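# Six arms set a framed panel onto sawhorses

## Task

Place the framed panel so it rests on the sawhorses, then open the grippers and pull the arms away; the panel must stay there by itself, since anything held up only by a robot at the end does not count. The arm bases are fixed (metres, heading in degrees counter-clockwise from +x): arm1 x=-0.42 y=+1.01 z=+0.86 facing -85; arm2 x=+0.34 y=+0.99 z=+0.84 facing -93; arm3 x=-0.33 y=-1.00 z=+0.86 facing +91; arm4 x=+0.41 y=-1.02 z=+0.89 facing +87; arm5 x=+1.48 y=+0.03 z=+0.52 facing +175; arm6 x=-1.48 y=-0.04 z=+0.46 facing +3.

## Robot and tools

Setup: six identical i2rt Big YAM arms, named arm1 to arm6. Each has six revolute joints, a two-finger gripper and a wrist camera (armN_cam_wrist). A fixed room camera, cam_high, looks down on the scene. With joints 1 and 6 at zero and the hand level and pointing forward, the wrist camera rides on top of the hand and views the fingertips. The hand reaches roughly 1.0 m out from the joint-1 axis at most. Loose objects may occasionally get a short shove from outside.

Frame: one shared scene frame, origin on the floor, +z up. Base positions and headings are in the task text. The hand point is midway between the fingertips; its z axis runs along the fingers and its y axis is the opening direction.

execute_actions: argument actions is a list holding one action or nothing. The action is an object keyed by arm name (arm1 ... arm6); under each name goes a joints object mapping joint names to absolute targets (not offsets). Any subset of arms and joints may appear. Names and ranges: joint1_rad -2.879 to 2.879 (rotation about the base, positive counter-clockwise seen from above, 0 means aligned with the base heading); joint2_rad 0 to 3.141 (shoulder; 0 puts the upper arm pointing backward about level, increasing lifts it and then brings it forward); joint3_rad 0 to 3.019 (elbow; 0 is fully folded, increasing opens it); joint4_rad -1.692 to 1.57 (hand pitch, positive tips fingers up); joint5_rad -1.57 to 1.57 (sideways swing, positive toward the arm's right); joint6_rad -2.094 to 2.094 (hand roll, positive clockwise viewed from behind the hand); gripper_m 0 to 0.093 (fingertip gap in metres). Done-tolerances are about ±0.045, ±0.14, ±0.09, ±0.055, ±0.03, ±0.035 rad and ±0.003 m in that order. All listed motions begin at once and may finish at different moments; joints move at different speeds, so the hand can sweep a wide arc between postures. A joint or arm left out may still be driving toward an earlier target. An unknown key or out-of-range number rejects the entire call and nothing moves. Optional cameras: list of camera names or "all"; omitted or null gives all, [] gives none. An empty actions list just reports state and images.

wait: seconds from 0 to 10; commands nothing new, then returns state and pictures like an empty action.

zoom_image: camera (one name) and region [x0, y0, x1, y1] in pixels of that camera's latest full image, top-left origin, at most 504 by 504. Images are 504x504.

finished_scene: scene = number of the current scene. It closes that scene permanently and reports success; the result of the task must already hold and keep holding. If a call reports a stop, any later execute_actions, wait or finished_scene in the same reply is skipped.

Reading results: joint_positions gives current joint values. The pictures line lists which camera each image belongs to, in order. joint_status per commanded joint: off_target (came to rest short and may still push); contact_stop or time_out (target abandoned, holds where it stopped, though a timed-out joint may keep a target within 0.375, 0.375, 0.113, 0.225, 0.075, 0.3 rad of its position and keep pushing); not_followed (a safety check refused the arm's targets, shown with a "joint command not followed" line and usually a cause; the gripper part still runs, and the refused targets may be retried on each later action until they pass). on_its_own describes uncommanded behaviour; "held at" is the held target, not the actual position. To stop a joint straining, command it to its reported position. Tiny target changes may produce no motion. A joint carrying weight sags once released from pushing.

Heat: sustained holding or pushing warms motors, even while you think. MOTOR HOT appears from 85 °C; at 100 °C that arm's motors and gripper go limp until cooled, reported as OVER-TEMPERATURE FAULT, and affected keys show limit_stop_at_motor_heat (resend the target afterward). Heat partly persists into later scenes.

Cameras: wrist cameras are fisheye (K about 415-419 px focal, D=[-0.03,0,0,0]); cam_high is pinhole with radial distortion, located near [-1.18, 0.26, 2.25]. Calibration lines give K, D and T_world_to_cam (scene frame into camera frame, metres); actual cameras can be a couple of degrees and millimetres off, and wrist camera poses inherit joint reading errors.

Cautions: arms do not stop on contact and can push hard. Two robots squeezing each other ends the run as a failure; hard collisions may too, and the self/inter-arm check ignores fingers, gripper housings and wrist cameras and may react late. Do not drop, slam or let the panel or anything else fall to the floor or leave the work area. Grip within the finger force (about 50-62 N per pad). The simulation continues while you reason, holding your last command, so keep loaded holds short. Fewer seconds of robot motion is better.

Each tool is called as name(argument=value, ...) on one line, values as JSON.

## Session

execute_actions(actions=[])

Scene clock: 0.00 s.
arm1.joint_positions: joint1_rad=+0.086 joint2_rad=+0.563 joint3_rad=+1.416 joint4_rad=-1.169 joint5_rad=-0.218 joint6_rad=+0.073 gripper_m=+0.094
arm1.joint_status: not commanded
arm1.hand: x=-0.3457 y=+0.8011 z=+1.4669 quat_wxyz=(-0.515, -0.492, -0.639, +0.289) (m; scene frame)
arm2.joint_positions: joint1_rad=-0.289 joint2_rad=+0.543 joint3_rad=+1.456 joint4_rad=-1.476 joint5_rad=+0.013 joint6_rad=-0.017 gripper_m=+0.094
arm2.joint_status: not commanded
arm2.hand: x=+0.2806 y=+0.8290 z=+1.3994 quat_wxyz=(-0.270, -0.712, -0.507, +0.404) (m; scene frame)
arm3.joint_positions: joint1_rad=-0.025 joint2_rad=+0.534 joint3_rad=+1.369 joint4_rad=-1.285 joint5_rad=-0.026 joint6_rad=+0.121 gripper_m=+0.094
arm3.joint_status: not commanded
arm3.hand: x=-0.3334 y=-0.7857 z=+1.4190 quat_wxyz=(-0.344, +0.567, -0.633, -0.399) (m; scene frame)
arm4.joint_positions: joint1_rad=-0.185 joint2_rad=+0.451 joint3_rad=+1.439 joint4_rad=-1.225 joint5_rad=-0.087 joint6_rad=+0.427 gripper_m=+0.095
arm4.joint_status: not commanded
arm4.hand: x=+0.4373 y=-0.8598 z=+1.5097 quat_wxyz=(-0.367, +0.368, -0.695, -0.497) (m; scene frame)
arm5.joint_positions: joint1_rad=+0.387 joint2_rad=+0.508 joint3_rad=+1.369 joint4_rad=-1.134 joint5_rad=+0.122 joint6_rad=-0.048 gripper_m=+0.095
arm5.joint_status: not commanded
arm5.hand: x=+1.2628 y=-0.0047 z=+1.1151 quat_wxyz=(+0.034, +0.793, +0.100, -0.600) (m; scene frame)
arm6.joint_positions: joint1_rad=+0.207 joint2_rad=+0.429 joint3_rad=+1.437 joint4_rad=-1.363 joint5_rad=+0.282 joint6_rad=+0.315 gripper_m=+0.095
arm6.joint_status: not commanded
arm6.hand: x=-1.3326 y=-0.0475 z=+1.0479 quat_wxyz=(-0.575, -0.104, -0.810, -0.048) (m; scene frame)
pictures: arm1_cam_wrist, arm2_cam_wrist, arm3_cam_wrist, arm4_cam_wrist, arm5_cam_wrist, arm6_cam_wrist, cam_high
camera_calibration (this result's frames):
arm1_cam_wrist: T_world_to_cam=[[-0.930784, -0.345282, -0.120091, 0.125086], [-0.214245, 0.781396, -0.586106, 0.166341], [0.296211, -0.519809, -0.801285, 1.81652], [0, 0, 0, 1]] pos_world=[-0.386007, 0.857456, 1.56807]
arm2_cam_wrist: T_world_to_cam=[[-0.941666, 0.335176, 0.0303669, -0.050449], [0.299035, 0.874689, -0.381442, -0.268343], [-0.154412, -0.35011, -0.923894, 1.74695], [0, 0, 0, 1]] pos_world=[0.302488, 0.863252, 1.51318]
arm3_cam_wrist: T_world_to_cam=[[0.992221, -0.0180352, -0.123175, 0.494938], [-0.0732184, -0.884761, -0.460258, -0.0594156], [-0.100679, 0.465696, -0.879199, 1.70201], [0, 0, 0, 1]] pos_world=[-0.324082, -0.83626, 1.53002]
arm4_cam_wrist: T_world_to_cam=[[0.879436, -0.221583, -0.4213, 0.0599529], [-0.448113, -0.683943, -0.575687, 0.482026], [-0.160583, 0.69507, -0.700779, 1.84858], [0, 0, 0, 1]] pos_world=[0.460128, -0.941932, 1.5982]
arm5_cam_wrist: T_world_to_cam=[[-0.2169, 0.973723, 0.069418, 0.198717], [0.754543, 0.212345, -0.620947, -0.251765], [-0.619371, -0.0823044, -0.780773, 1.77335], [0, 0, 0, 1]] pos_world=[1.33143, 0.00592003, 1.21445]
arm6_cam_wrist: T_world_to_cam=[[-0.1251, -0.973437, -0.191754, -0.00856946], [-0.815622, 0.210947, -0.53876, -0.509471], [0.564899, 0.0890001, -0.820346, 1.74124], [0, 0, 0, 1]] pos_world=[-1.40023, -0.0558411, 1.15229]
Images, in order (width x height): arm1_cam_wrist 504x504, arm2_cam_wrist 504x504, arm3_cam_wrist 504x504, arm4_cam_wrist 504x504, arm5_cam_wrist 504x504, arm6_cam_wrist 504x504, cam_high 504x504.

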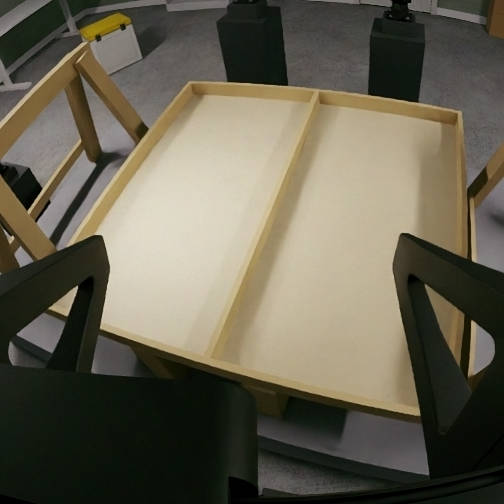

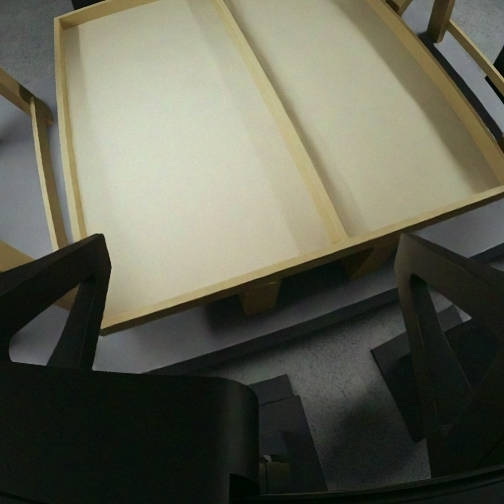

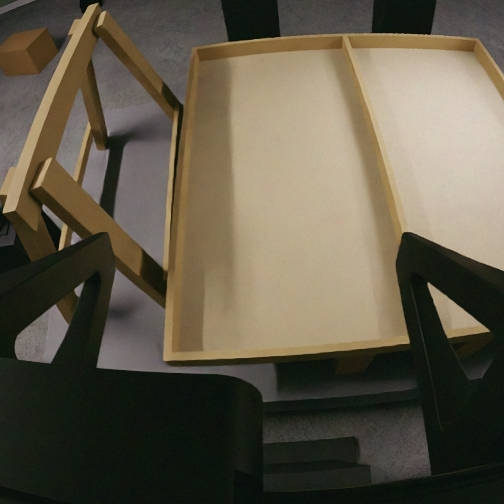

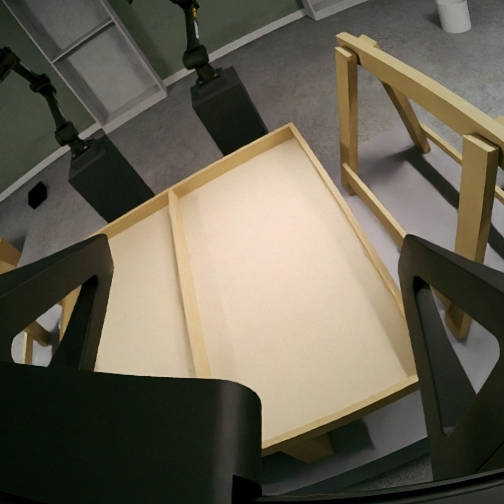

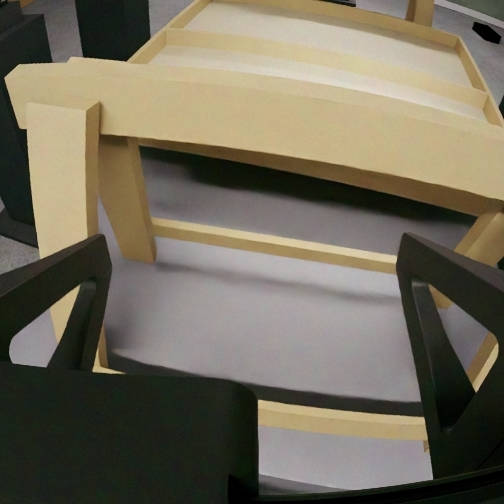

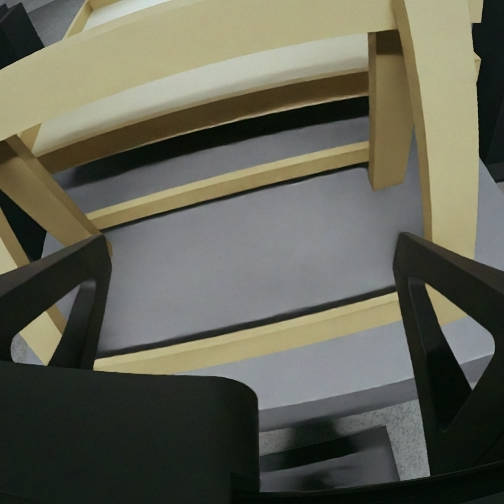

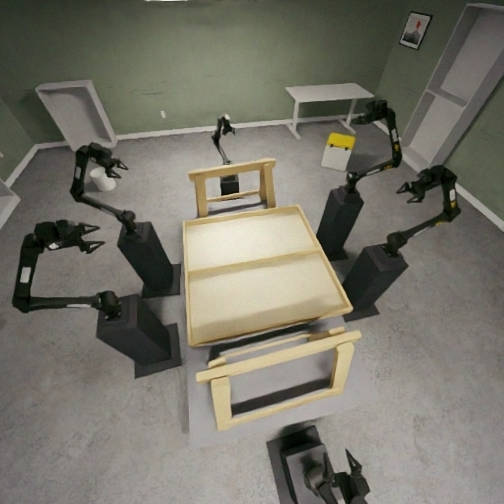

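zoom_image(camera="cam_high", region=[150, 140, 400, 450])

Region (150, 140, 400, 450) of cam_high's 504x504 image, scaled by 1.626, with more detail than that image has; it fills the left 406 columns of this view, and the rest is white.

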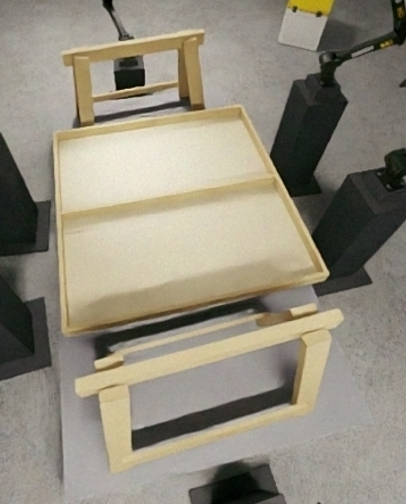

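execute_actions(actions=[{"arm1":{"joints":{"joint1_rad":-0.087,"joint2_rad":2.113,"joint3_rad":0.925,"joint4_rad":-0.37,"joint5_rad":0,"joint6_rad":1.58}},"arm2":{"joints":{"joint1_rad":0.205,"joint2_rad":2.045,"joint3_rad":0.877,"joint4_rad":-0.38,"joint5_rad":0,"joint6_rad":-1.42}},"arm3":{"joints":{"joint1_rad":0.165,"joint2_rad":2.075,"joint3_rad":0.855,"joint4_rad":-0.32,"joint5_rad":0,"joint6_rad":-1.395}},"arm4":{"joints":{"joint1_rad":0.065,"joint2_rad":2.187,"joint3_rad":0.916,"joint4_rad":-0.283,"joint5_rad":0,"joint6_rad":1.595}},"arm6":{"joints":{"joint1_rad":0.085,"joint2_rad":0.96,"joint3_rad":0.957,"joint4_rad":0.012,"joint5_rad":0.1,"joint6_rad":0}},"arm5":{"joints":{"joint1_rad":0.056,"joint2_rad":1.03,"joint3_rad":0.872,"joint4_rad":0.183,"joint5_rad":0,"joint6_rad":0}}}])

Scene clock: 4.53 s.
arm1.joint_positions: joint1_rad=-0.083 joint2_rad=+2.109 joint3_rad=+0.926 joint4_rad=-0.377 joint5_rad=-0.004 joint6_rad=+1.572 gripper_m=+0.094
arm1.joint_status: all done
arm1.hand: x=-0.4161 y=+0.5884 z=+0.6854 quat_wxyz=(-0.006, -1.000, -0.002, -0.003) (m; scene frame)
arm2.joint_positions: joint1_rad=+0.210 joint2_rad=+2.059 joint3_rad=+0.877 joint4_rad=-0.396 joint5_rad=+0.001 joint6_rad=-1.407 gripper_m=+0.094
arm2.joint_status: all done
arm2.hand: x=+0.3991 y=+0.5915 z=+0.6782 quat_wxyz=(+0.004, -0.005, -1.000, -0.001) (m; scene frame)
arm3.joint_positions: joint1_rad=+0.161 joint2_rad=+2.077 joint3_rad=+0.850 joint4_rad=-0.332 joint5_rad=-0.002 joint6_rad=-1.386 gripper_m=+0.094
arm3.joint_status: all done
arm3.hand: x=-0.3979 y=-0.6117 z=+0.6822 quat_wxyz=(+0.000, +1.000, -0.003, +0.000) (m; scene frame)
arm4.joint_positions: joint1_rad=+0.055 joint2_rad=+2.183 joint3_rad=+0.912 joint4_rad=-0.301 joint5_rad=-0.001 joint6_rad=+1.585 gripper_m=+0.095
arm4.joint_status: all done
arm4.hand: x=+0.4131 y=-0.6132 z=+0.6816 quat_wxyz=(+0.000, -0.006, -1.000, +0.002) (m; scene frame)
arm5.joint_positions: joint1_rad=+0.060 joint2_rad=+1.027 joint3_rad=+0.834 joint4_rad=+0.165 joint5_rad=+0.002 joint6_rad=-0.008 gripper_m=+0.095
arm5.joint_status: all done
arm5.hand: x=+0.9656 y=+0.0475 z=+0.9228 quat_wxyz=(-0.008, +0.721, -0.009, -0.693) (m; scene frame)
arm6.joint_positions: joint1_rad=+0.096 joint2_rad=+0.963 joint3_rad=+0.934 joint4_rad=-0.005 joint5_rad=+0.102 joint6_rad=+0.015 gripper_m=+0.095
arm6.joint_status: all done
arm6.hand: x=-0.9886 y=+0.0184 z=+0.9182 quat_wxyz=(-0.694, +0.012, -0.719, -0.019) (m; scene frame)
pictures: arm1_cam_wrist, arm2_cam_wrist, arm3_cam_wrist, arm4_cam_wrist, arm5_cam_wrist, arm6_cam_wrist, cam_high
camera_calibration (this result's frames):
arm1_cam_wrist: T_world_to_cam=[[-0.0189162, 0.999819, -0.00214785, -0.600593], [0.804453, 0.0164955, 0.593788, -0.0753306], [0.593715, 0.00950435, -0.804619, 0.915188], [0, 0, 0, 1]] pos_world=[-0.494122, 0.593028, 0.779818]
arm2_cam_wrist: T_world_to_cam=[[-0.00335925, -0.999984, -0.00447921, 0.601601], [-0.808401, 0.0000790109, 0.588632, -0.0697457], [-0.588623, 0.00559836, -0.808389, 0.900347], [0, 0, 0, 1]] pos_world=[0.475603, 0.596556, 0.77158]
arm3_cam_wrist: T_world_to_cam=[[0.00466809, 0.999749, -0.0219136, 0.631788], [0.809576, 0.00908516, 0.586945, -0.0656712], [0.586997, -0.0204806, -0.80933, 0.895296], [0, 0, 0, 1]] pos_world=[-0.475319, -0.612697, 0.77698]
arm4_cam_wrist: T_world_to_cam=[[-0.00930895, -0.999906, -0.010054, -0.603412], [-0.810225, 0.00164968, 0.586116, -0.0587841], [-0.586045, 0.0136021, -0.810165, 0.925321], [0, 0, 0, 1]] pos_world=[0.489034, -0.615845, 0.77805]
arm5_cam_wrist: T_world_to_cam=[[0.00690033, 0.999962, 0.00539208, -0.0614382], [0.610057, 0.0000628681, -0.792358, 0.149764], [-0.792328, 0.00875701, -0.610033, 1.44851], [0, 0, 0, 1]] pos_world=[1.05675, 0.0487419, 1.00264]
arm6_cam_wrist: T_world_to_cam=[[0.0298247, -0.999516, -0.00879379, 0.0593769], [-0.624269, -0.0117553, -0.781121, 0.103159], [0.78064, 0.0287864, -0.624318, 1.469], [0, 0, 0, 1]] pos_world=[-1.08413, 0.0182737, 0.998223]
Images, in order (width x height): arm1_cam_wrist 504x504, arm2_cam_wrist 504x504, arm3_cam_wrist 504x504, arm4_cam_wrist 504x504, arm5_cam_wrist 504x504, arm6_cam_wrist 504x504, cam_high 504x504.

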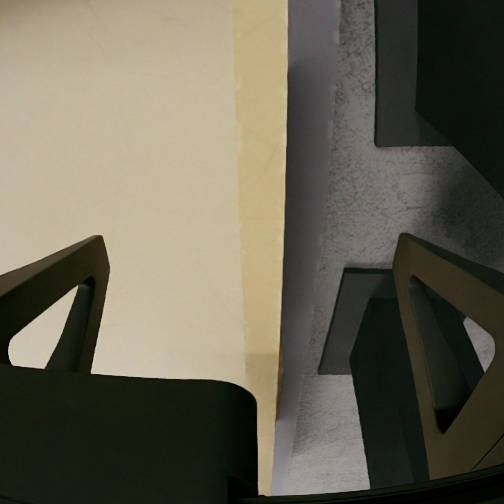

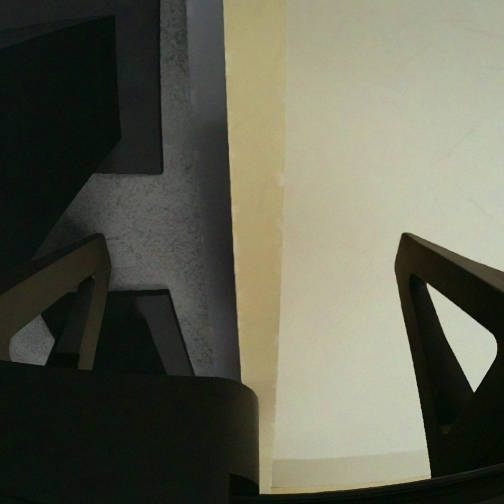

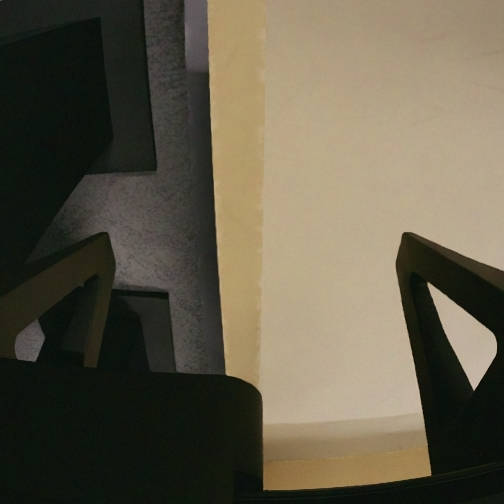

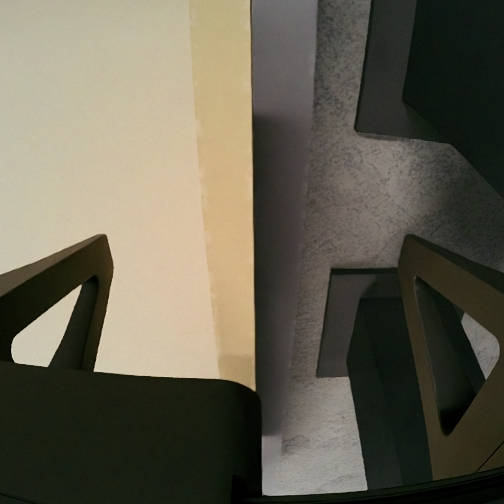

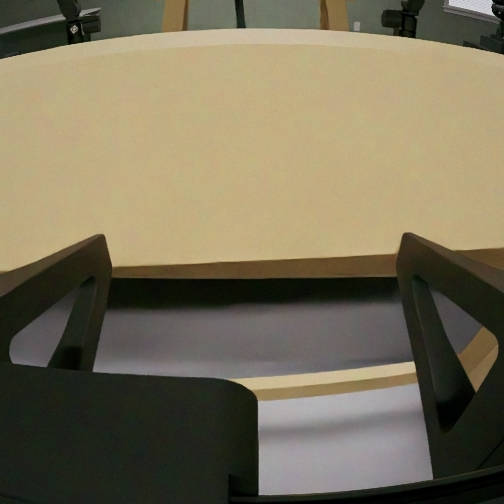

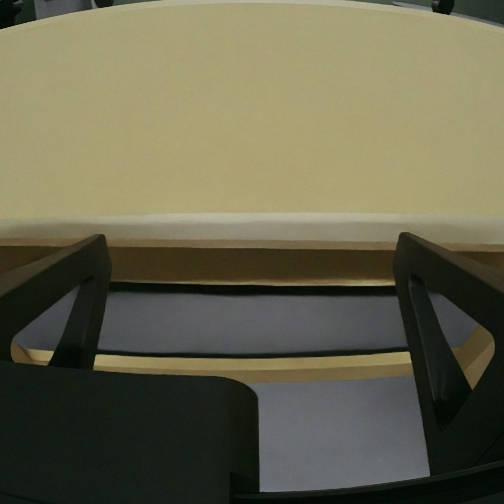

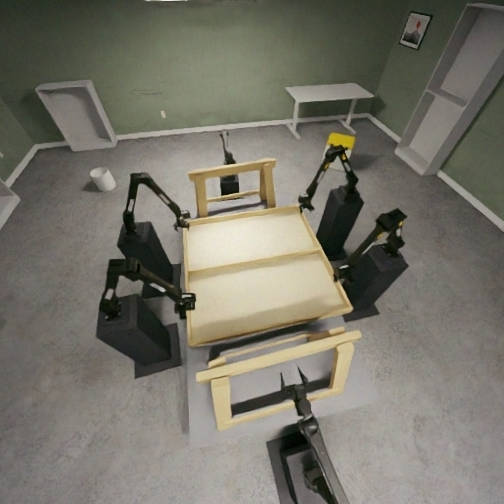

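execute_actions(actions=[])

Scene clock: 6.27 s.
arm1.joint_positions: joint1_rad=-0.083 joint2_rad=+2.109 joint3_rad=+0.926 joint4_rad=-0.377 joint5_rad=-0.004 joint6_rad=+1.572 gripper_m=+0.094
arm1.joint_status: all done
arm1.hand: x=-0.4161 y=+0.5884 z=+0.6854 quat_wxyz=(-0.006, -1.000, -0.001, -0.003) (m; scene frame)
arm2.joint_positions: joint1_rad=+0.210 joint2_rad=+2.059 joint3_rad=+0.877 joint4_rad=-0.396 joint5_rad=+0.001 joint6_rad=-1.407 gripper_m=+0.094
arm2.joint_status: all done
arm2.hand: x=+0.3991 y=+0.5915 z=+0.6782 quat_wxyz=(+0.004, -0.005, -1.000, -0.001) (m; scene frame)
arm3.joint_positions: joint1_rad=+0.161 joint2_rad=+2.077 joint3_rad=+0.850 joint4_rad=-0.332 joint5_rad=-0.002 joint6_rad=-1.387 gripper_m=+0.094
arm3.joint_status: all done
arm3.hand: x=-0.3979 y=-0.6117 z=+0.6822 quat_wxyz=(+0.000, +1.000, -0.003, +0.000) (m; scene frame)
arm4.joint_positions: joint1_rad=+0.055 joint2_rad=+2.183 joint3_rad=+0.912 joint4_rad=-0.301 joint5_rad=-0.001 joint6_rad=+1.585 gripper_m=+0.095
arm4.joint_status: all done
arm4.hand: x=+0.4131 y=-0.6132 z=+0.6816 quat_wxyz=(+0.000, -0.006, -1.000, +0.002) (m; scene frame)
arm5.joint_positions: joint1_rad=+0.060 joint2_rad=+1.027 joint3_rad=+0.834 joint4_rad=+0.165 joint5_rad=+0.002 joint6_rad=-0.008 gripper_m=+0.095
arm5.joint_status: all done
arm5.hand: x=+0.9656 y=+0.0475 z=+0.9228 quat_wxyz=(-0.008, +0.721, -0.009, -0.693) (m; scene frame)
arm6.joint_positions: joint1_rad=+0.096 joint2_rad=+0.963 joint3_rad=+0.934 joint4_rad=-0.005 joint5_rad=+0.102 joint6_rad=+0.015 gripper_m=+0.095
arm6.joint_status: all done
arm6.hand: x=-0.9886 y=+0.0184 z=+0.9182 quat_wxyz=(-0.694, +0.012, -0.719, -0.019) (m; scene frame)
pictures: arm1_cam_wrist, arm2_cam_wrist, arm3_cam_wrist, arm4_cam_wrist, arm5_cam_wrist, arm6_cam_wrist, cam_high
camera_calibration (this result's frames):
arm1_cam_wrist: T_world_to_cam=[[-0.0185348, 0.999826, -0.00214552, -0.60044], [0.804456, 0.0161872, 0.593791, -0.0751501], [0.593723, 0.00927982, -0.804616, 0.915321], [0, 0, 0, 1]] pos_world=[-0.494121, 0.593058, 0.779818]
arm2_cam_wrist: T_world_to_cam=[[-0.00297778, -0.999986, -0.00448217, 0.601451], [-0.808402, -0.000231106, 0.588631, -0.0695614], [-0.588624, 0.00537621, -0.808389, 0.90048], [0, 0, 0, 1]] pos_world=[0.475601, 0.596585, 0.77158]
arm3_cam_wrist: T_world_to_cam=[[0.00428671, 0.999751, -0.0219136, 0.631637], [0.809572, 0.00939403, 0.586945, -0.0654838], [0.587004, -0.0202567, -0.80933, 0.895436], [0, 0, 0, 1]] pos_world=[-0.475318, -0.612726, 0.77698]
arm4_cam_wrist: T_world_to_cam=[[-0.00969037, -0.999903, -0.0100537, -0.603252], [-0.810226, 0.00195898, 0.586115, -0.0585934], [-0.586038, 0.0138254, -0.810166, 0.925456], [0, 0, 0, 1]] pos_world=[0.489033, -0.615874, 0.77805]
arm5_cam_wrist: T_world_to_cam=[[0.00690033, 0.999962, 0.00539208, -0.0614382], [0.610057, 0.0000628681, -0.792358, 0.149764], [-0.792328, 0.00875701, -0.610033, 1.44851], [0, 0, 0, 1]] pos_world=[1.05675, 0.0487419, 1.00264]
arm6_cam_wrist: T_world_to_cam=[[0.0298247, -0.999516, -0.00879379, 0.0593769], [-0.624269, -0.0117553, -0.781121, 0.103159], [0.78064, 0.0287864, -0.624318, 1.469], [0, 0, 0, 1]] pos_world=[-1.08413, 0.0182737, 0.998223]
Images, in order (width x height): arm1_cam_wrist 504x504, arm2_cam_wrist 504x504, arm3_cam_wrist 504x504, arm4_cam_wrist 504x504, arm5_cam_wrist 504x504, arm6_cam_wrist 504x504, cam_high 504x504.

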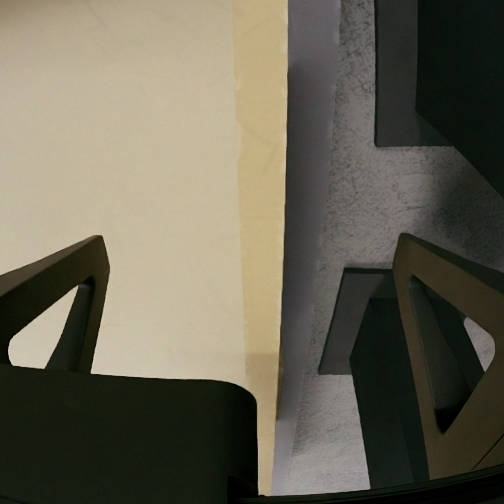

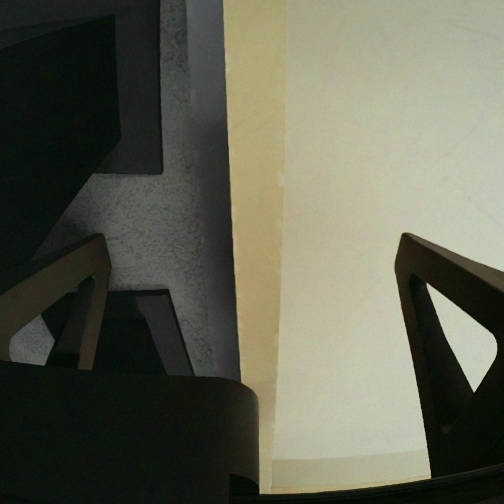

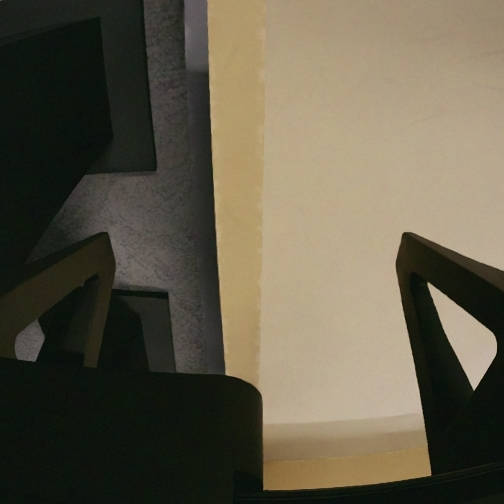

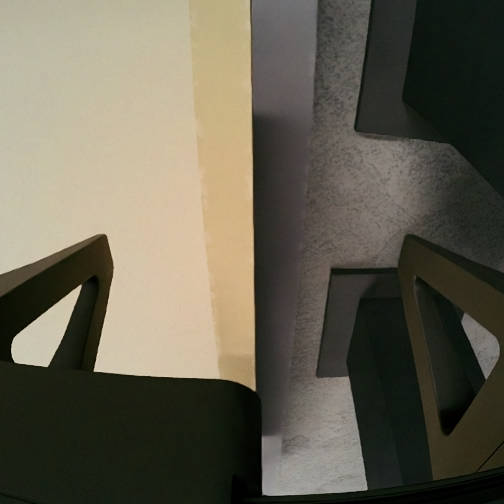

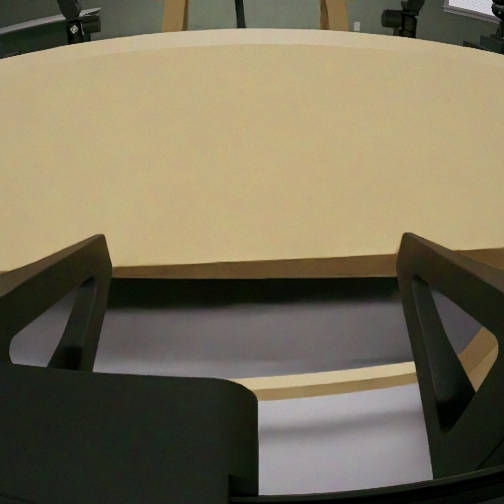

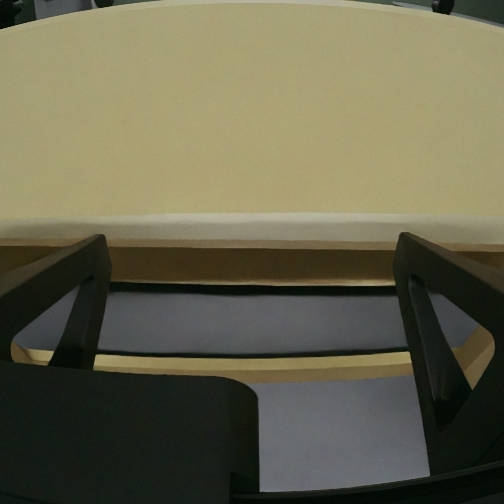

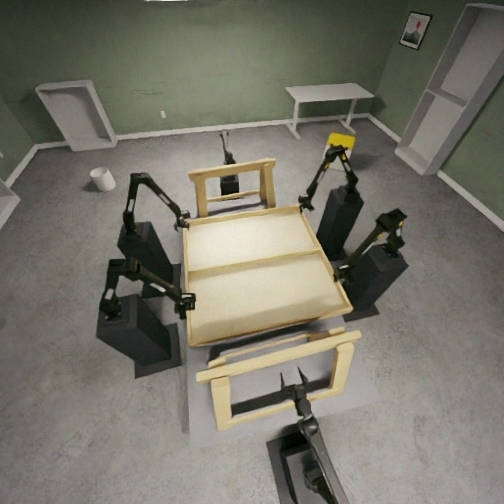

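execute_actions(actions=[{"arm1":{"joints":{"joint2_rad":2.325,"joint3_rad":0.995,"joint4_rad":-0.22}},"arm2":{"joints":{"joint2_rad":2.265,"joint3_rad":0.945,"joint4_rad":-0.23}},"arm3":{"joints":{"joint2_rad":2.30,"joint3_rad":0.923,"joint4_rad":-0.172}},"arm4":{"joints":{"joint2_rad":2.405,"joint3_rad":1.04,"joint4_rad":-0.18}},"arm5":{"joints":{"joint2_rad":1.15,"joint3_rad":0.975,"joint4_rad":0.21}},"arm6":{"joints":{"joint2_rad":1.045,"joint3_rad":1.05,"joint4_rad":0.03}}}])

Scene clock: 8.20 s.
arm1.joint_positions: joint1_rad=-0.083 joint2_rad=+2.328 joint3_rad=+0.993 joint4_rad=-0.227 joint5_rad=-0.004 joint6_rad=+1.573 gripper_m=+0.094
arm1.joint_status: all done
arm1.hand: x=-0.4159 y=+0.5872 z=+0.6057 quat_wxyz=(-0.005, -1.000, -0.001, -0.003) (m; scene frame)
arm2.joint_positions: joint1_rad=+0.210 joint2_rad=+2.286 joint3_rad=+0.941 joint4_rad=-0.245 joint5_rad=+0.001 joint6_rad=-1.408 gripper_m=+0.094
arm2.joint_status: all done
arm2.hand: x=+0.3986 y=+0.5914 z=+0.5981 quat_wxyz=(+0.005, -0.004, -1.000, -0.007) (m; scene frame)
arm3.joint_positions: joint1_rad=+0.161 joint2_rad=+2.188 joint3_rad=+0.925 joint4_rad=-0.212 joint5_rad=-0.003 joint6_rad=-1.389 gripper_m=+0.094
arm3.joint_status: all done
arm3.hand: x=-0.4048 y=-0.5737 z=+0.6496 quat_wxyz=(-0.041, +0.999, -0.002, -0.008) (m; scene frame)
arm4.joint_positions: joint1_rad=+0.055 joint2_rad=+2.404 joint3_rad=+1.031 joint4_rad=-0.196 joint5_rad=-0.001 joint6_rad=+1.586 gripper_m=+0.095
arm4.joint_status: all done
arm4.hand: x=+0.4130 y=-0.5978 z=+0.6053 quat_wxyz=(+0.000, -0.007, -1.000, +0.001) (m; scene frame)
arm5.joint_positions: joint1_rad=+0.058 joint2_rad=+1.122 joint3_rad=+0.917 joint4_rad=+0.196 joint5_rad=-0.004 joint6_rad=-0.006 gripper_m=+0.095
arm5.joint_status: all done
arm5.hand: x=+0.9315 y=+0.0479 z=+0.9341 quat_wxyz=(-0.005, +0.714, -0.008, -0.700) (m; scene frame)
arm6.joint_positions: joint1_rad=+0.096 joint2_rad=+1.035 joint3_rad=+0.998 joint4_rad=+0.016 joint5_rad=+0.102 joint6_rad=+0.015 gripper_m=+0.095
arm6.joint_status: all done
arm6.hand: x=-0.9634 y=+0.0221 z=+0.9285 quat_wxyz=(-0.699, +0.011, -0.715, -0.019) (m; scene frame)
pictures: arm1_cam_wrist, arm2_cam_wrist, arm3_cam_wrist, arm4_cam_wrist, arm5_cam_wrist, arm6_cam_wrist, cam_high
camera_calibration (this result's frames):
arm1_cam_wrist: T_world_to_cam=[[-0.0177759, 0.999842, -0.000233644, -0.600278], [0.804468, 0.0144412, 0.59382, -0.026959], [0.59373, 0.0103677, -0.804598, 0.850499], [0, 0, 0, 1]] pos_world=[-0.49395, 0.591754, 0.700178]
arm2_cam_wrist: T_world_to_cam=[[-0.00230871, -0.999867, -0.0161685, 0.607616], [-0.807332, -0.00767728, 0.590047, -0.0196479], [-0.590092, 0.0144156, -0.807207, 0.829923], [0, 0, 0, 1]] pos_world=[0.475272, 0.59542, 0.691337]
arm3_cam_wrist: T_world_to_cam=[[0.00205172, 0.998167, 0.0604828, 0.537705], [0.818604, -0.0364152, 0.573202, -0.0548568], [0.574354, 0.0483354, -0.817179, 0.913192], [0, 0, 0, 1]] pos_world=[-0.480693, -0.582857, 0.745163]
arm4_cam_wrist: T_world_to_cam=[[-0.0104544, -0.999864, -0.0127229, -0.58673], [-0.810224, 0.00101337, 0.58612, -0.0145536], [-0.586028, 0.0164359, -0.810124, 0.864979], [0, 0, 0, 1]] pos_world=[0.488976, -0.600852, 0.701806]
arm5_cam_wrist: T_world_to_cam=[[0.00266903, 0.999992, 0.00290235, -0.0554863], [0.594752, 0.00074582, -0.803909, 0.204612], [-0.803904, 0.00387183, -0.594746, 1.4251], [0, 0, 0, 1]] pos_world=[1.0241, 0.0498155, 1.01222]
arm6_cam_wrist: T_world_to_cam=[[0.0299505, -0.999499, -0.0102065, 0.0638588], [-0.614789, -0.0103694, -0.788623, 0.14307], [0.788122, 0.0298945, -0.614792, 1.45401], [0, 0, 0, 1]] pos_world=[-1.05989, 0.0218435, 1.00739]
Images, in order (width x height): arm1_cam_wrist 504x504, arm2_cam_wrist 504x504, arm3_cam_wrist 504x504, arm4_cam_wrist 504x504, arm5_cam_wrist 504x504, arm6_cam_wrist 504x504, cam_high 504x504.

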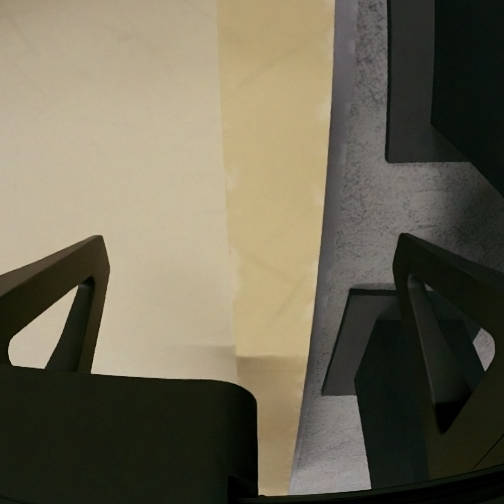

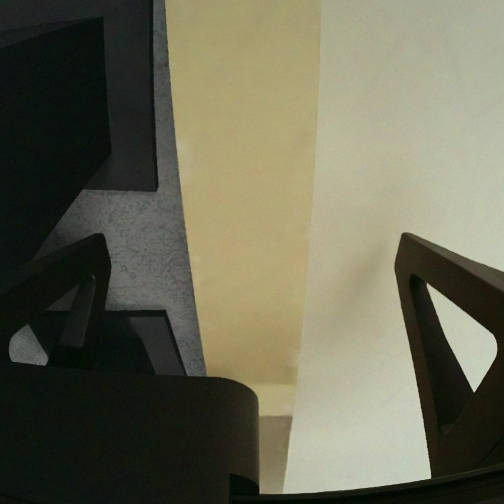

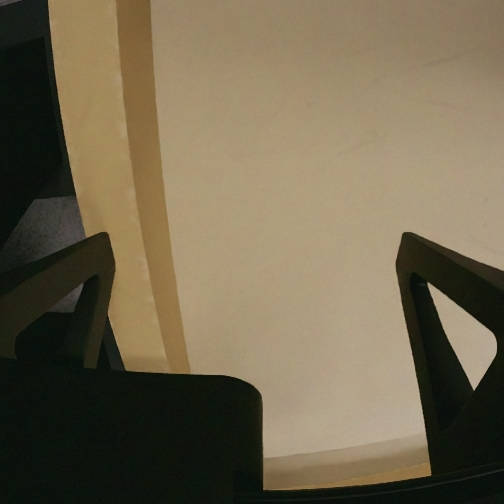

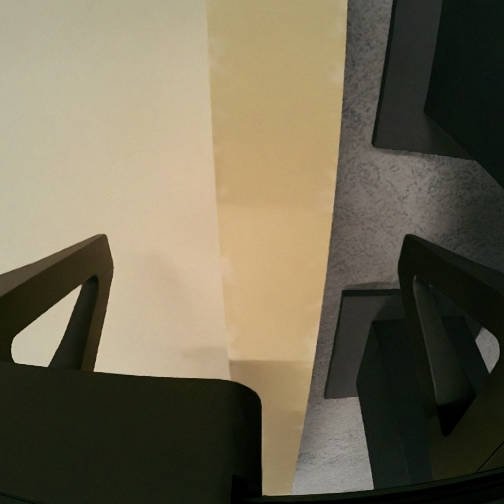

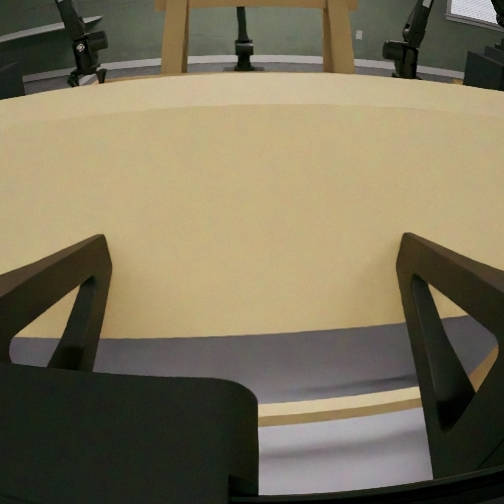

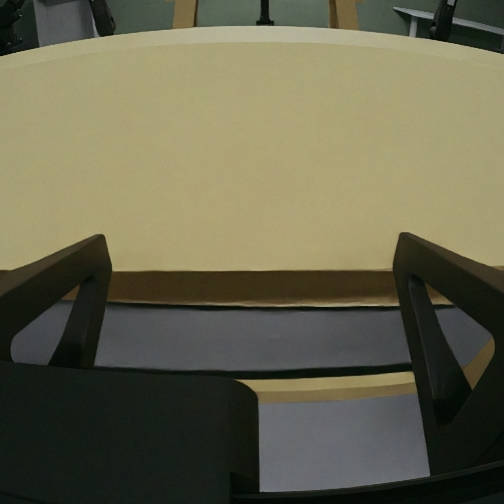

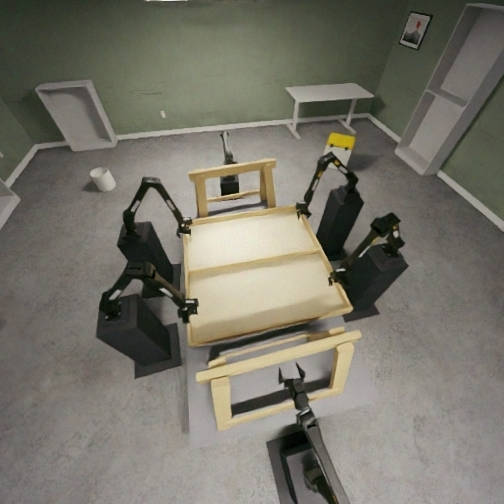

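execute_actions(actions=[{"arm1":{"joints":{"joint3_rad":0.975}},"arm4":{"joints":{"joint3_rad":1.015}},"arm3":{"joints":{"joint2_rad":2.14,"joint3_rad":0.865,"joint4_rad":-0.30}}}], cameras=["arm3_cam_wrist"])

Scene clock: 9.60 s.
arm1.joint_positions: joint1_rad=-0.083 joint2_rad=+2.328 joint3_rad=+0.983 joint4_rad=-0.227 joint5_rad=-0.004 joint6_rad=+1.573 gripper_m=+0.094
arm1.joint_status: all done
arm1.hand: x=-0.4159 y=+0.5934 z=+0.6048 quat_wxyz=(+0.000, -1.000, -0.001, -0.003) (m; scene frame)
arm2.joint_positions: joint1_rad=+0.210 joint2_rad=+2.286 joint3_rad=+0.941 joint4_rad=-0.245 joint5_rad=+0.001 joint6_rad=-1.408 gripper_m=+0.094
arm2.joint_status: not commanded
arm2.hand: x=+0.3986 y=+0.5914 z=+0.5981 quat_wxyz=(+0.005, -0.004, -1.000, -0.007) (m; scene frame)
arm3.joint_positions: joint1_rad=+0.161 joint2_rad=+2.150 joint3_rad=+0.854 joint4_rad=-0.293 joint5_rad=-0.003 joint6_rad=-1.389 gripper_m=+0.094
arm3.joint_status: all done
arm3.hand: x=-0.3958 y=-0.6235 z=+0.6557 quat_wxyz=(+0.015, +1.000, -0.002, +0.002) (m; scene frame)
arm4.joint_positions: joint1_rad=+0.055 joint2_rad=+2.404 joint3_rad=+1.018 joint4_rad=-0.196 joint5_rad=-0.001 joint6_rad=+1.586 gripper_m=+0.095
arm4.joint_status: all done
arm4.hand: x=+0.4130 y=-0.6056 z=+0.6044 quat_wxyz=(+0.000, -0.007, -1.000, +0.007) (m; scene frame)
arm5.joint_positions: joint1_rad=+0.058 joint2_rad=+1.122 joint3_rad=+0.917 joint4_rad=+0.196 joint5_rad=-0.004 joint6_rad=-0.006 gripper_m=+0.095
arm5.joint_status: not commanded
arm5.hand: x=+0.9315 y=+0.0479 z=+0.9341 quat_wxyz=(-0.005, +0.714, -0.008, -0.700) (m; scene frame)
arm6.joint_positions: joint1_rad=+0.096 joint2_rad=+1.035 joint3_rad=+0.998 joint4_rad=+0.016 joint5_rad=+0.102 joint6_rad=+0.015 gripper_m=+0.095
arm6.joint_status: not commanded
arm6.hand: x=-0.9634 y=+0.0221 z=+0.9285 quat_wxyz=(-0.699, +0.011, -0.715, -0.019) (m; scene frame)
pictures: arm3_cam_wrist
camera_calibration (this result's frames):
arm3_cam_wrist: T_world_to_cam=[[0.00226005, 0.998642, -0.0520539, 0.661159], [0.806814, 0.0289327, 0.590096, -0.0424484], [0.590801, -0.0433315, -0.805653, 0.857216], [0, 0, 0, 1]] pos_world=[-0.47369, -0.621889, 0.750084]
Images, in order (width x height): arm3_cam_wrist 504x504.

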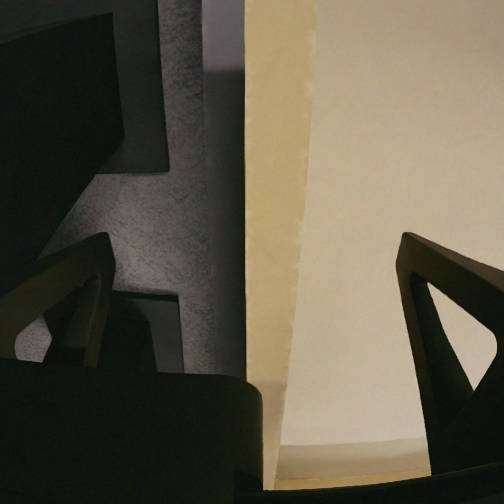

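execute_actions(actions=[{"arm3":{"joints":{"joint2_rad":2.30,"joint3_rad":0.893,"joint4_rad":-0.215}},"arm6":{"joints":{"joint3_rad":1.07}}}], cameras=["arm3_cam_wrist"])

execute_actions(actions=[{"arm3":{"joints":{"joint3_rad":0.912,"joint4_rad":-0.172}}}], cameras=["arm1_cam_wrist","arm2_cam_wrist","arm3_cam_wrist","arm4_cam_wrist"])

Scene clock: 10.83 s.
arm1.joint_positions: joint1_rad=-0.083 joint2_rad=+2.328 joint3_rad=+0.983 joint4_rad=-0.227 joint5_rad=-0.004 joint6_rad=+1.573 gripper_m=+0.094
arm1.joint_status: not commanded
arm1.hand: x=-0.4159 y=+0.5934 z=+0.6048 quat_wxyz=(+0.000, -1.000, -0.001, -0.003) (m; scene frame)
arm2.joint_positions: joint1_rad=+0.210 joint2_rad=+2.286 joint3_rad=+0.941 joint4_rad=-0.245 joint5_rad=+0.001 joint6_rad=-1.408 gripper_m=+0.094
arm2.joint_status: not commanded
arm2.hand: x=+0.3986 y=+0.5914 z=+0.5981 quat_wxyz=(+0.005, -0.004, -1.000, -0.007) (m; scene frame)
arm3.joint_positions: joint1_rad=+0.161 joint2_rad=+2.305 joint3_rad=+0.888 joint4_rad=-0.223 joint5_rad=-0.003 joint6_rad=-1.389 gripper_m=+0.094
arm3.joint_status: all done
arm3.hand: x=-0.3925 y=-0.6414 z=+0.6024 quat_wxyz=(+0.040, +0.999, -0.002, +0.007) (m; scene frame)
arm4.joint_positions: joint1_rad=+0.055 joint2_rad=+2.404 joint3_rad=+1.018 joint4_rad=-0.196 joint5_rad=-0.001 joint6_rad=+1.586 gripper_m=+0.095
arm4.joint_status: not commanded
arm4.hand: x=+0.4130 y=-0.6056 z=+0.6044 quat_wxyz=(+0.000, -0.007, -1.000, +0.007) (m; scene frame)
arm5.joint_positions: joint1_rad=+0.058 joint2_rad=+1.122 joint3_rad=+0.917 joint4_rad=+0.196 joint5_rad=-0.004 joint6_rad=-0.006 gripper_m=+0.095
arm5.joint_status: not commanded
arm5.hand: x=+0.9315 y=+0.0479 z=+0.9341 quat_wxyz=(-0.005, +0.714, -0.008, -0.700) (m; scene frame)
arm6.joint_positions: joint1_rad=+0.096 joint2_rad=+1.035 joint3_rad=+1.016 joint4_rad=+0.016 joint5_rad=+0.102 joint6_rad=+0.015 gripper_m=+0.095
arm6.joint_status: all done
arm6.hand: x=-0.9631 y=+0.0221 z=+0.9400 quat_wxyz=(-0.705, +0.011, -0.709, -0.020) (m; scene frame)
pictures: arm3_cam_wrist
camera_calibration (this result's frames):
arm3_cam_wrist: T_world_to_cam=[[0.00308848, 0.994761, -0.102186, 0.704279], [0.80146, 0.0586496, 0.595166, 0.000688245], [0.598041, -0.0837361, -0.797079, 0.783323], [0, 0, 0, 1]] pos_world=[-0.471186, -0.635037, 0.695928]
Images, in order (width x height): arm3_cam_wrist 504x504.

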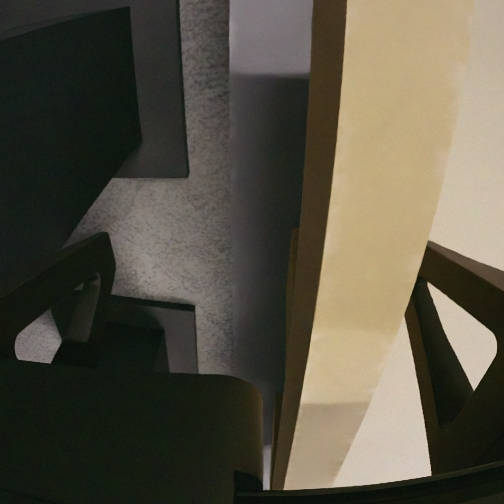

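Scene clock: 11.50 s.
arm1.joint_positions: joint1_rad=-0.083 joint2_rad=+2.328 joint3_rad=+0.983 joint4_rad=-0.227 joint5_rad=-0.004 joint6_rad=+1.573 gripper_m=+0.094
arm1.joint_status: not commanded
arm1.hand: x=-0.4159 y=+0.5934 z=+0.6048 quat_wxyz=(+0.000, -1.000, -0.001, -0.003) (m; scene frame)
arm2.joint_positions: joint1_rad=+0.210 joint2_rad=+2.286 joint3_rad=+0.941 joint4_rad=-0.245 joint5_rad=+0.001 joint6_rad=-1.408 gripper_m=+0.094
arm2.joint_status: not commanded
arm2.hand: x=+0.3986 y=+0.5914 z=+0.5981 quat_wxyz=(+0.005, -0.004, -1.000, -0.007) (m; scene frame)
arm3.joint_positions: joint1_rad=+0.161 joint2_rad=+2.305 joint3_rad=+0.903 joint4_rad=-0.182 joint5_rad=-0.003 joint6_rad=-1.389 gripper_m=+0.094
arm3.joint_status: all done
arm3.hand: x=-0.3959 y=-0.6223 z=+0.6026 quat_wxyz=(+0.012, +1.000, -0.002, +0.002) (m; scene frame)
arm4.joint_positions: joint1_rad=+0.055 joint2_rad=+2.404 joint3_rad=+1.018 joint4_rad=-0.196 joint5_rad=-0.001 joint6_rad=+1.586 gripper_m=+0.095
arm4.joint_status: not commanded
arm4.hand: x=+0.4130 y=-0.6056 z=+0.6044 quat_wxyz=(+0.000, -0.007, -1.000, +0.007) (m; scene frame)
arm5.joint_positions: joint1_rad=+0.058 joint2_rad=+1.122 joint3_rad=+0.917 joint4_rad=+0.196 joint5_rad=-0.004 joint6_rad=-0.006 gripper_m=+0.095
arm5.joint_status: not commanded
arm5.hand: x=+0.9315 y=+0.0479 z=+0.9341 quat_wxyz=(-0.005, +0.714, -0.008, -0.700) (m; scene frame)
arm6.joint_positions: joint1_rad=+0.096 joint2_rad=+1.035 joint3_rad=+1.016 joint4_rad=+0.016 joint5_rad=+0.102 joint6_rad=+0.015 gripper_m=+0.095
arm6.joint_status: not commanded
arm6.hand: x=-0.9631 y=+0.0221 z=+0.9400 quat_wxyz=(-0.705, +0.011, -0.709, -0.020) (m; scene frame)
pictures: arm1_cam_wrist, arm2_cam_wrist, arm3_cam_wrist, arm4_cam_wrist
camera_calibration (this result's frames):
arm1_cam_wrist: T_world_to_cam=[[-0.017796, 0.999795, 0.00968364, -0.612383], [0.804493, 0.00856739, 0.5939, -0.0230595], [0.593695, 0.0183595, -0.80448, 0.844917], [0, 0, 0, 1]] pos_world=[-0.49397, 0.596942, 0.699345]
arm2_cam_wrist: T_world_to_cam=[[-0.00230871, -0.999867, -0.0161685, 0.607616], [-0.807332, -0.00767728, 0.590047, -0.0196479], [-0.590092, 0.0144156, -0.807207, 0.829923], [0, 0, 0, 1]] pos_world=[0.475272, 0.59542, 0.691337]
arm3_cam_wrist: T_world_to_cam=[[0.0022038, 0.998884, -0.0471809, 0.654392], [0.807332, 0.0260641, 0.589522, -0.0122952], [0.590094, -0.0393899, -0.806373, 0.817103], [0, 0, 0, 1]] pos_world=[-0.473683, -0.621156, 0.697013]
arm4_cam_wrist: T_world_to_cam=[[-0.0104489, -0.999945, -0.000135457, -0.602219], [-0.810234, 0.00838713, 0.586046, -0.00951145], [-0.586013, 0.00623329, -0.810278, 0.858316], [0, 0, 0, 1]] pos_world=[0.488985, -0.607456, 0.700967]
Images, in order (width x height): arm1_cam_wrist 504x504, arm2_cam_wrist 504x504, arm3_cam_wrist 504x504, arm4_cam_wrist 504x504.

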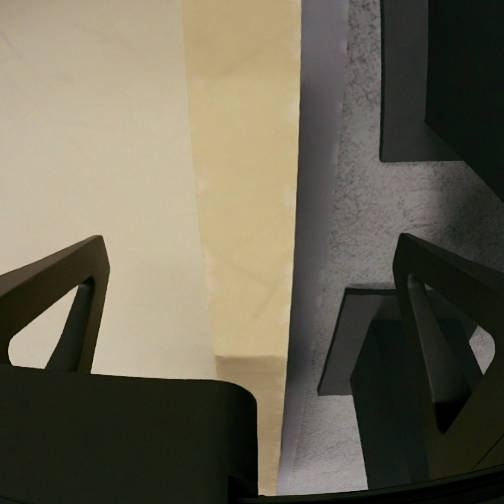

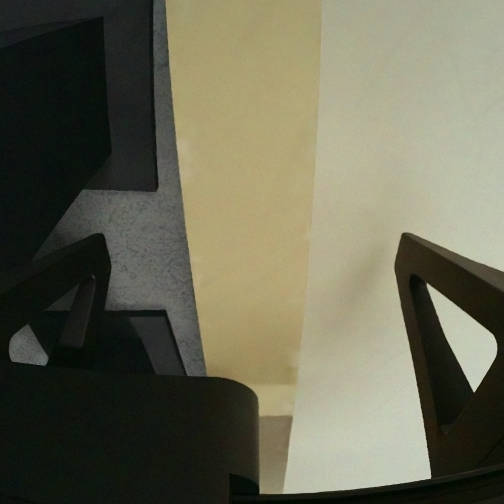

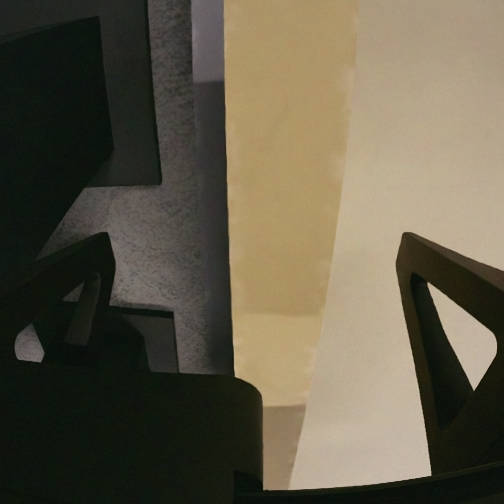

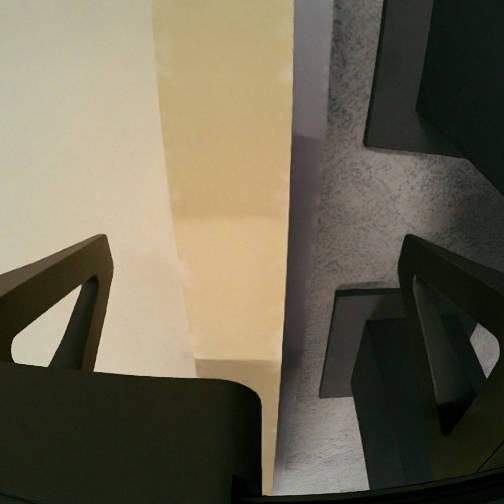

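execute_actions(actions=[{"arm1":{"joints":{"gripper_m":0}},"arm2":{"joints":{"gripper_m":0}},"arm3":{"joints":{"gripper_m":0,"joint3_rad":0.92}},"arm4":{"joints":{"gripper_m":0,"joint3_rad":1.03}},"arm5":{"joints":{"joint2_rad":1.28,"joint3_rad":1.10,"joint4_rad":0.23}},"arm6":{"joints":{"joint2_rad":1.17,"joint3_rad":1.16,"joint4_rad":0.06}}}], cameras=["arm5_cam_wrist","arm6_cam_wrist","cam_high"])

Scene clock: 12.83 s.
arm1.joint_positions: joint1_rad=-0.083 joint2_rad=+2.328 joint3_rad=+0.983 joint4_rad=-0.225 joint5_rad=-0.003 joint6_rad=+1.569 gripper_m=+0.018
arm1.joint_status: gripper_m off_target (ended at +0.018, target +0.000)
arm1.hand: x=-0.4160 y=+0.5931 z=+0.6048 quat_wxyz=(+0.000, -1.000, -0.003, -0.003) (m; scene frame)
arm2.joint_positions: joint1_rad=+0.210 joint2_rad=+2.286 joint3_rad=+0.942 joint4_rad=-0.239 joint5_rad=+0.002 joint6_rad=-1.417 gripper_m=+0.018
arm2.joint_status: gripper_m off_target (ended at +0.018, target +0.000)
arm2.hand: x=+0.3986 y=+0.5895 z=+0.5981 quat_wxyz=(+0.005, +0.000, -1.000, -0.004) (m; scene frame)
arm3.joint_positions: joint1_rad=+0.161 joint2_rad=+2.305 joint3_rad=+0.910 joint4_rad=-0.178 joint5_rad=-0.001 joint6_rad=-1.389 gripper_m=+0.018
arm3.joint_status: gripper_m off_target (ended at +0.018, target +0.000); the others done
arm3.hand: x=-0.3966 y=-0.6166 z=+0.6030 quat_wxyz=(+0.007, +1.000, -0.002, +0.002) (m; scene frame)
arm4.joint_positions: joint1_rad=+0.055 joint2_rad=+2.404 joint3_rad=+1.024 joint4_rad=-0.189 joint5_rad=-0.001 joint6_rad=+1.584 gripper_m=+0.019
arm4.joint_status: gripper_m off_target (ended at +0.019, target +0.000); the others done
arm4.hand: x=+0.4130 y=-0.6005 z=+0.6048 quat_wxyz=(+0.000, -0.006, -1.000, +0.001) (m; scene frame)
arm5.joint_positions: joint1_rad=+0.060 joint2_rad=+1.242 joint3_rad=+1.038 joint4_rad=+0.212 joint5_rad=-0.019 joint6_rad=-0.007 gripper_m=+0.095
arm5.joint_status: all done
arm5.hand: x=+0.8862 y=+0.0458 z=+0.9474 quat_wxyz=(+0.000, +0.708, -0.002, -0.706) (m; scene frame)
arm6.joint_positions: joint1_rad=+0.096 joint2_rad=+1.113 joint3_rad=+1.102 joint4_rad=+0.046 joint5_rad=+0.099 joint6_rad=+0.012 gripper_m=+0.095
arm6.joint_status: all done
arm6.hand: x=-0.9350 y=+0.0264 z=+0.9622 quat_wxyz=(-0.719, +0.011, -0.695, -0.022) (m; scene frame)
pictures: arm5_cam_wrist, arm6_cam_wrist, cam_high
camera_calibration (this result's frames):
arm5_cam_wrist: T_world_to_cam=[[-0.0139078, 0.999896, 0.00392502, -0.039489], [0.581261, 0.0112788, -0.813639, 0.262937], [-0.813598, -0.00903448, -0.581357, 1.39314], [0, 0, 0, 1]] pos_world=[0.980076, 0.0491056, 1.024]
arm6_cam_wrist: T_world_to_cam=[[0.0333458, -0.999346, -0.0140177, 0.0745615], [-0.569054, -0.00745414, -0.822266, 0.262186], [0.821624, 0.035396, -0.56893, 1.4393], [0, 0, 0, 1]] pos_world=[-1.03585, 0.0255216, 1.03549]
Images, in order (width x height): arm5_cam_wrist 504x504, arm6_cam_wrist 504x504, cam_high 504x504.

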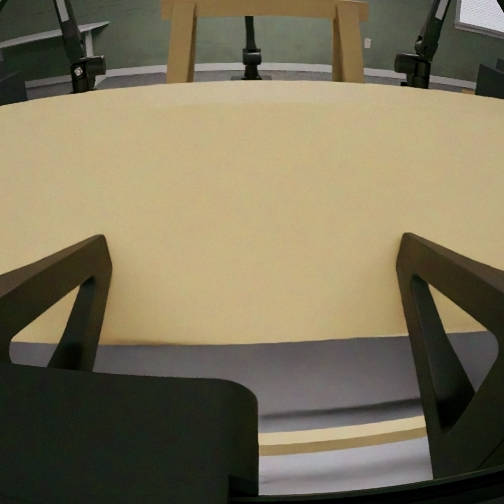

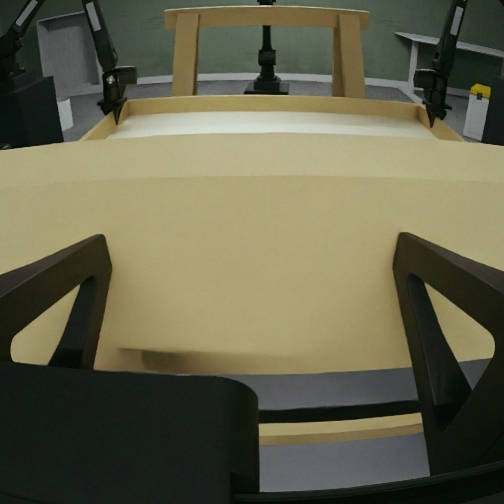

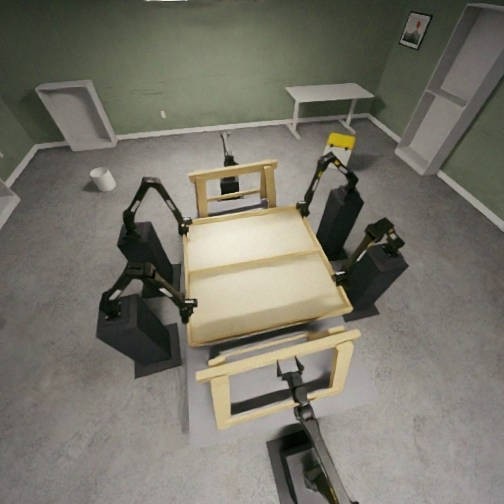

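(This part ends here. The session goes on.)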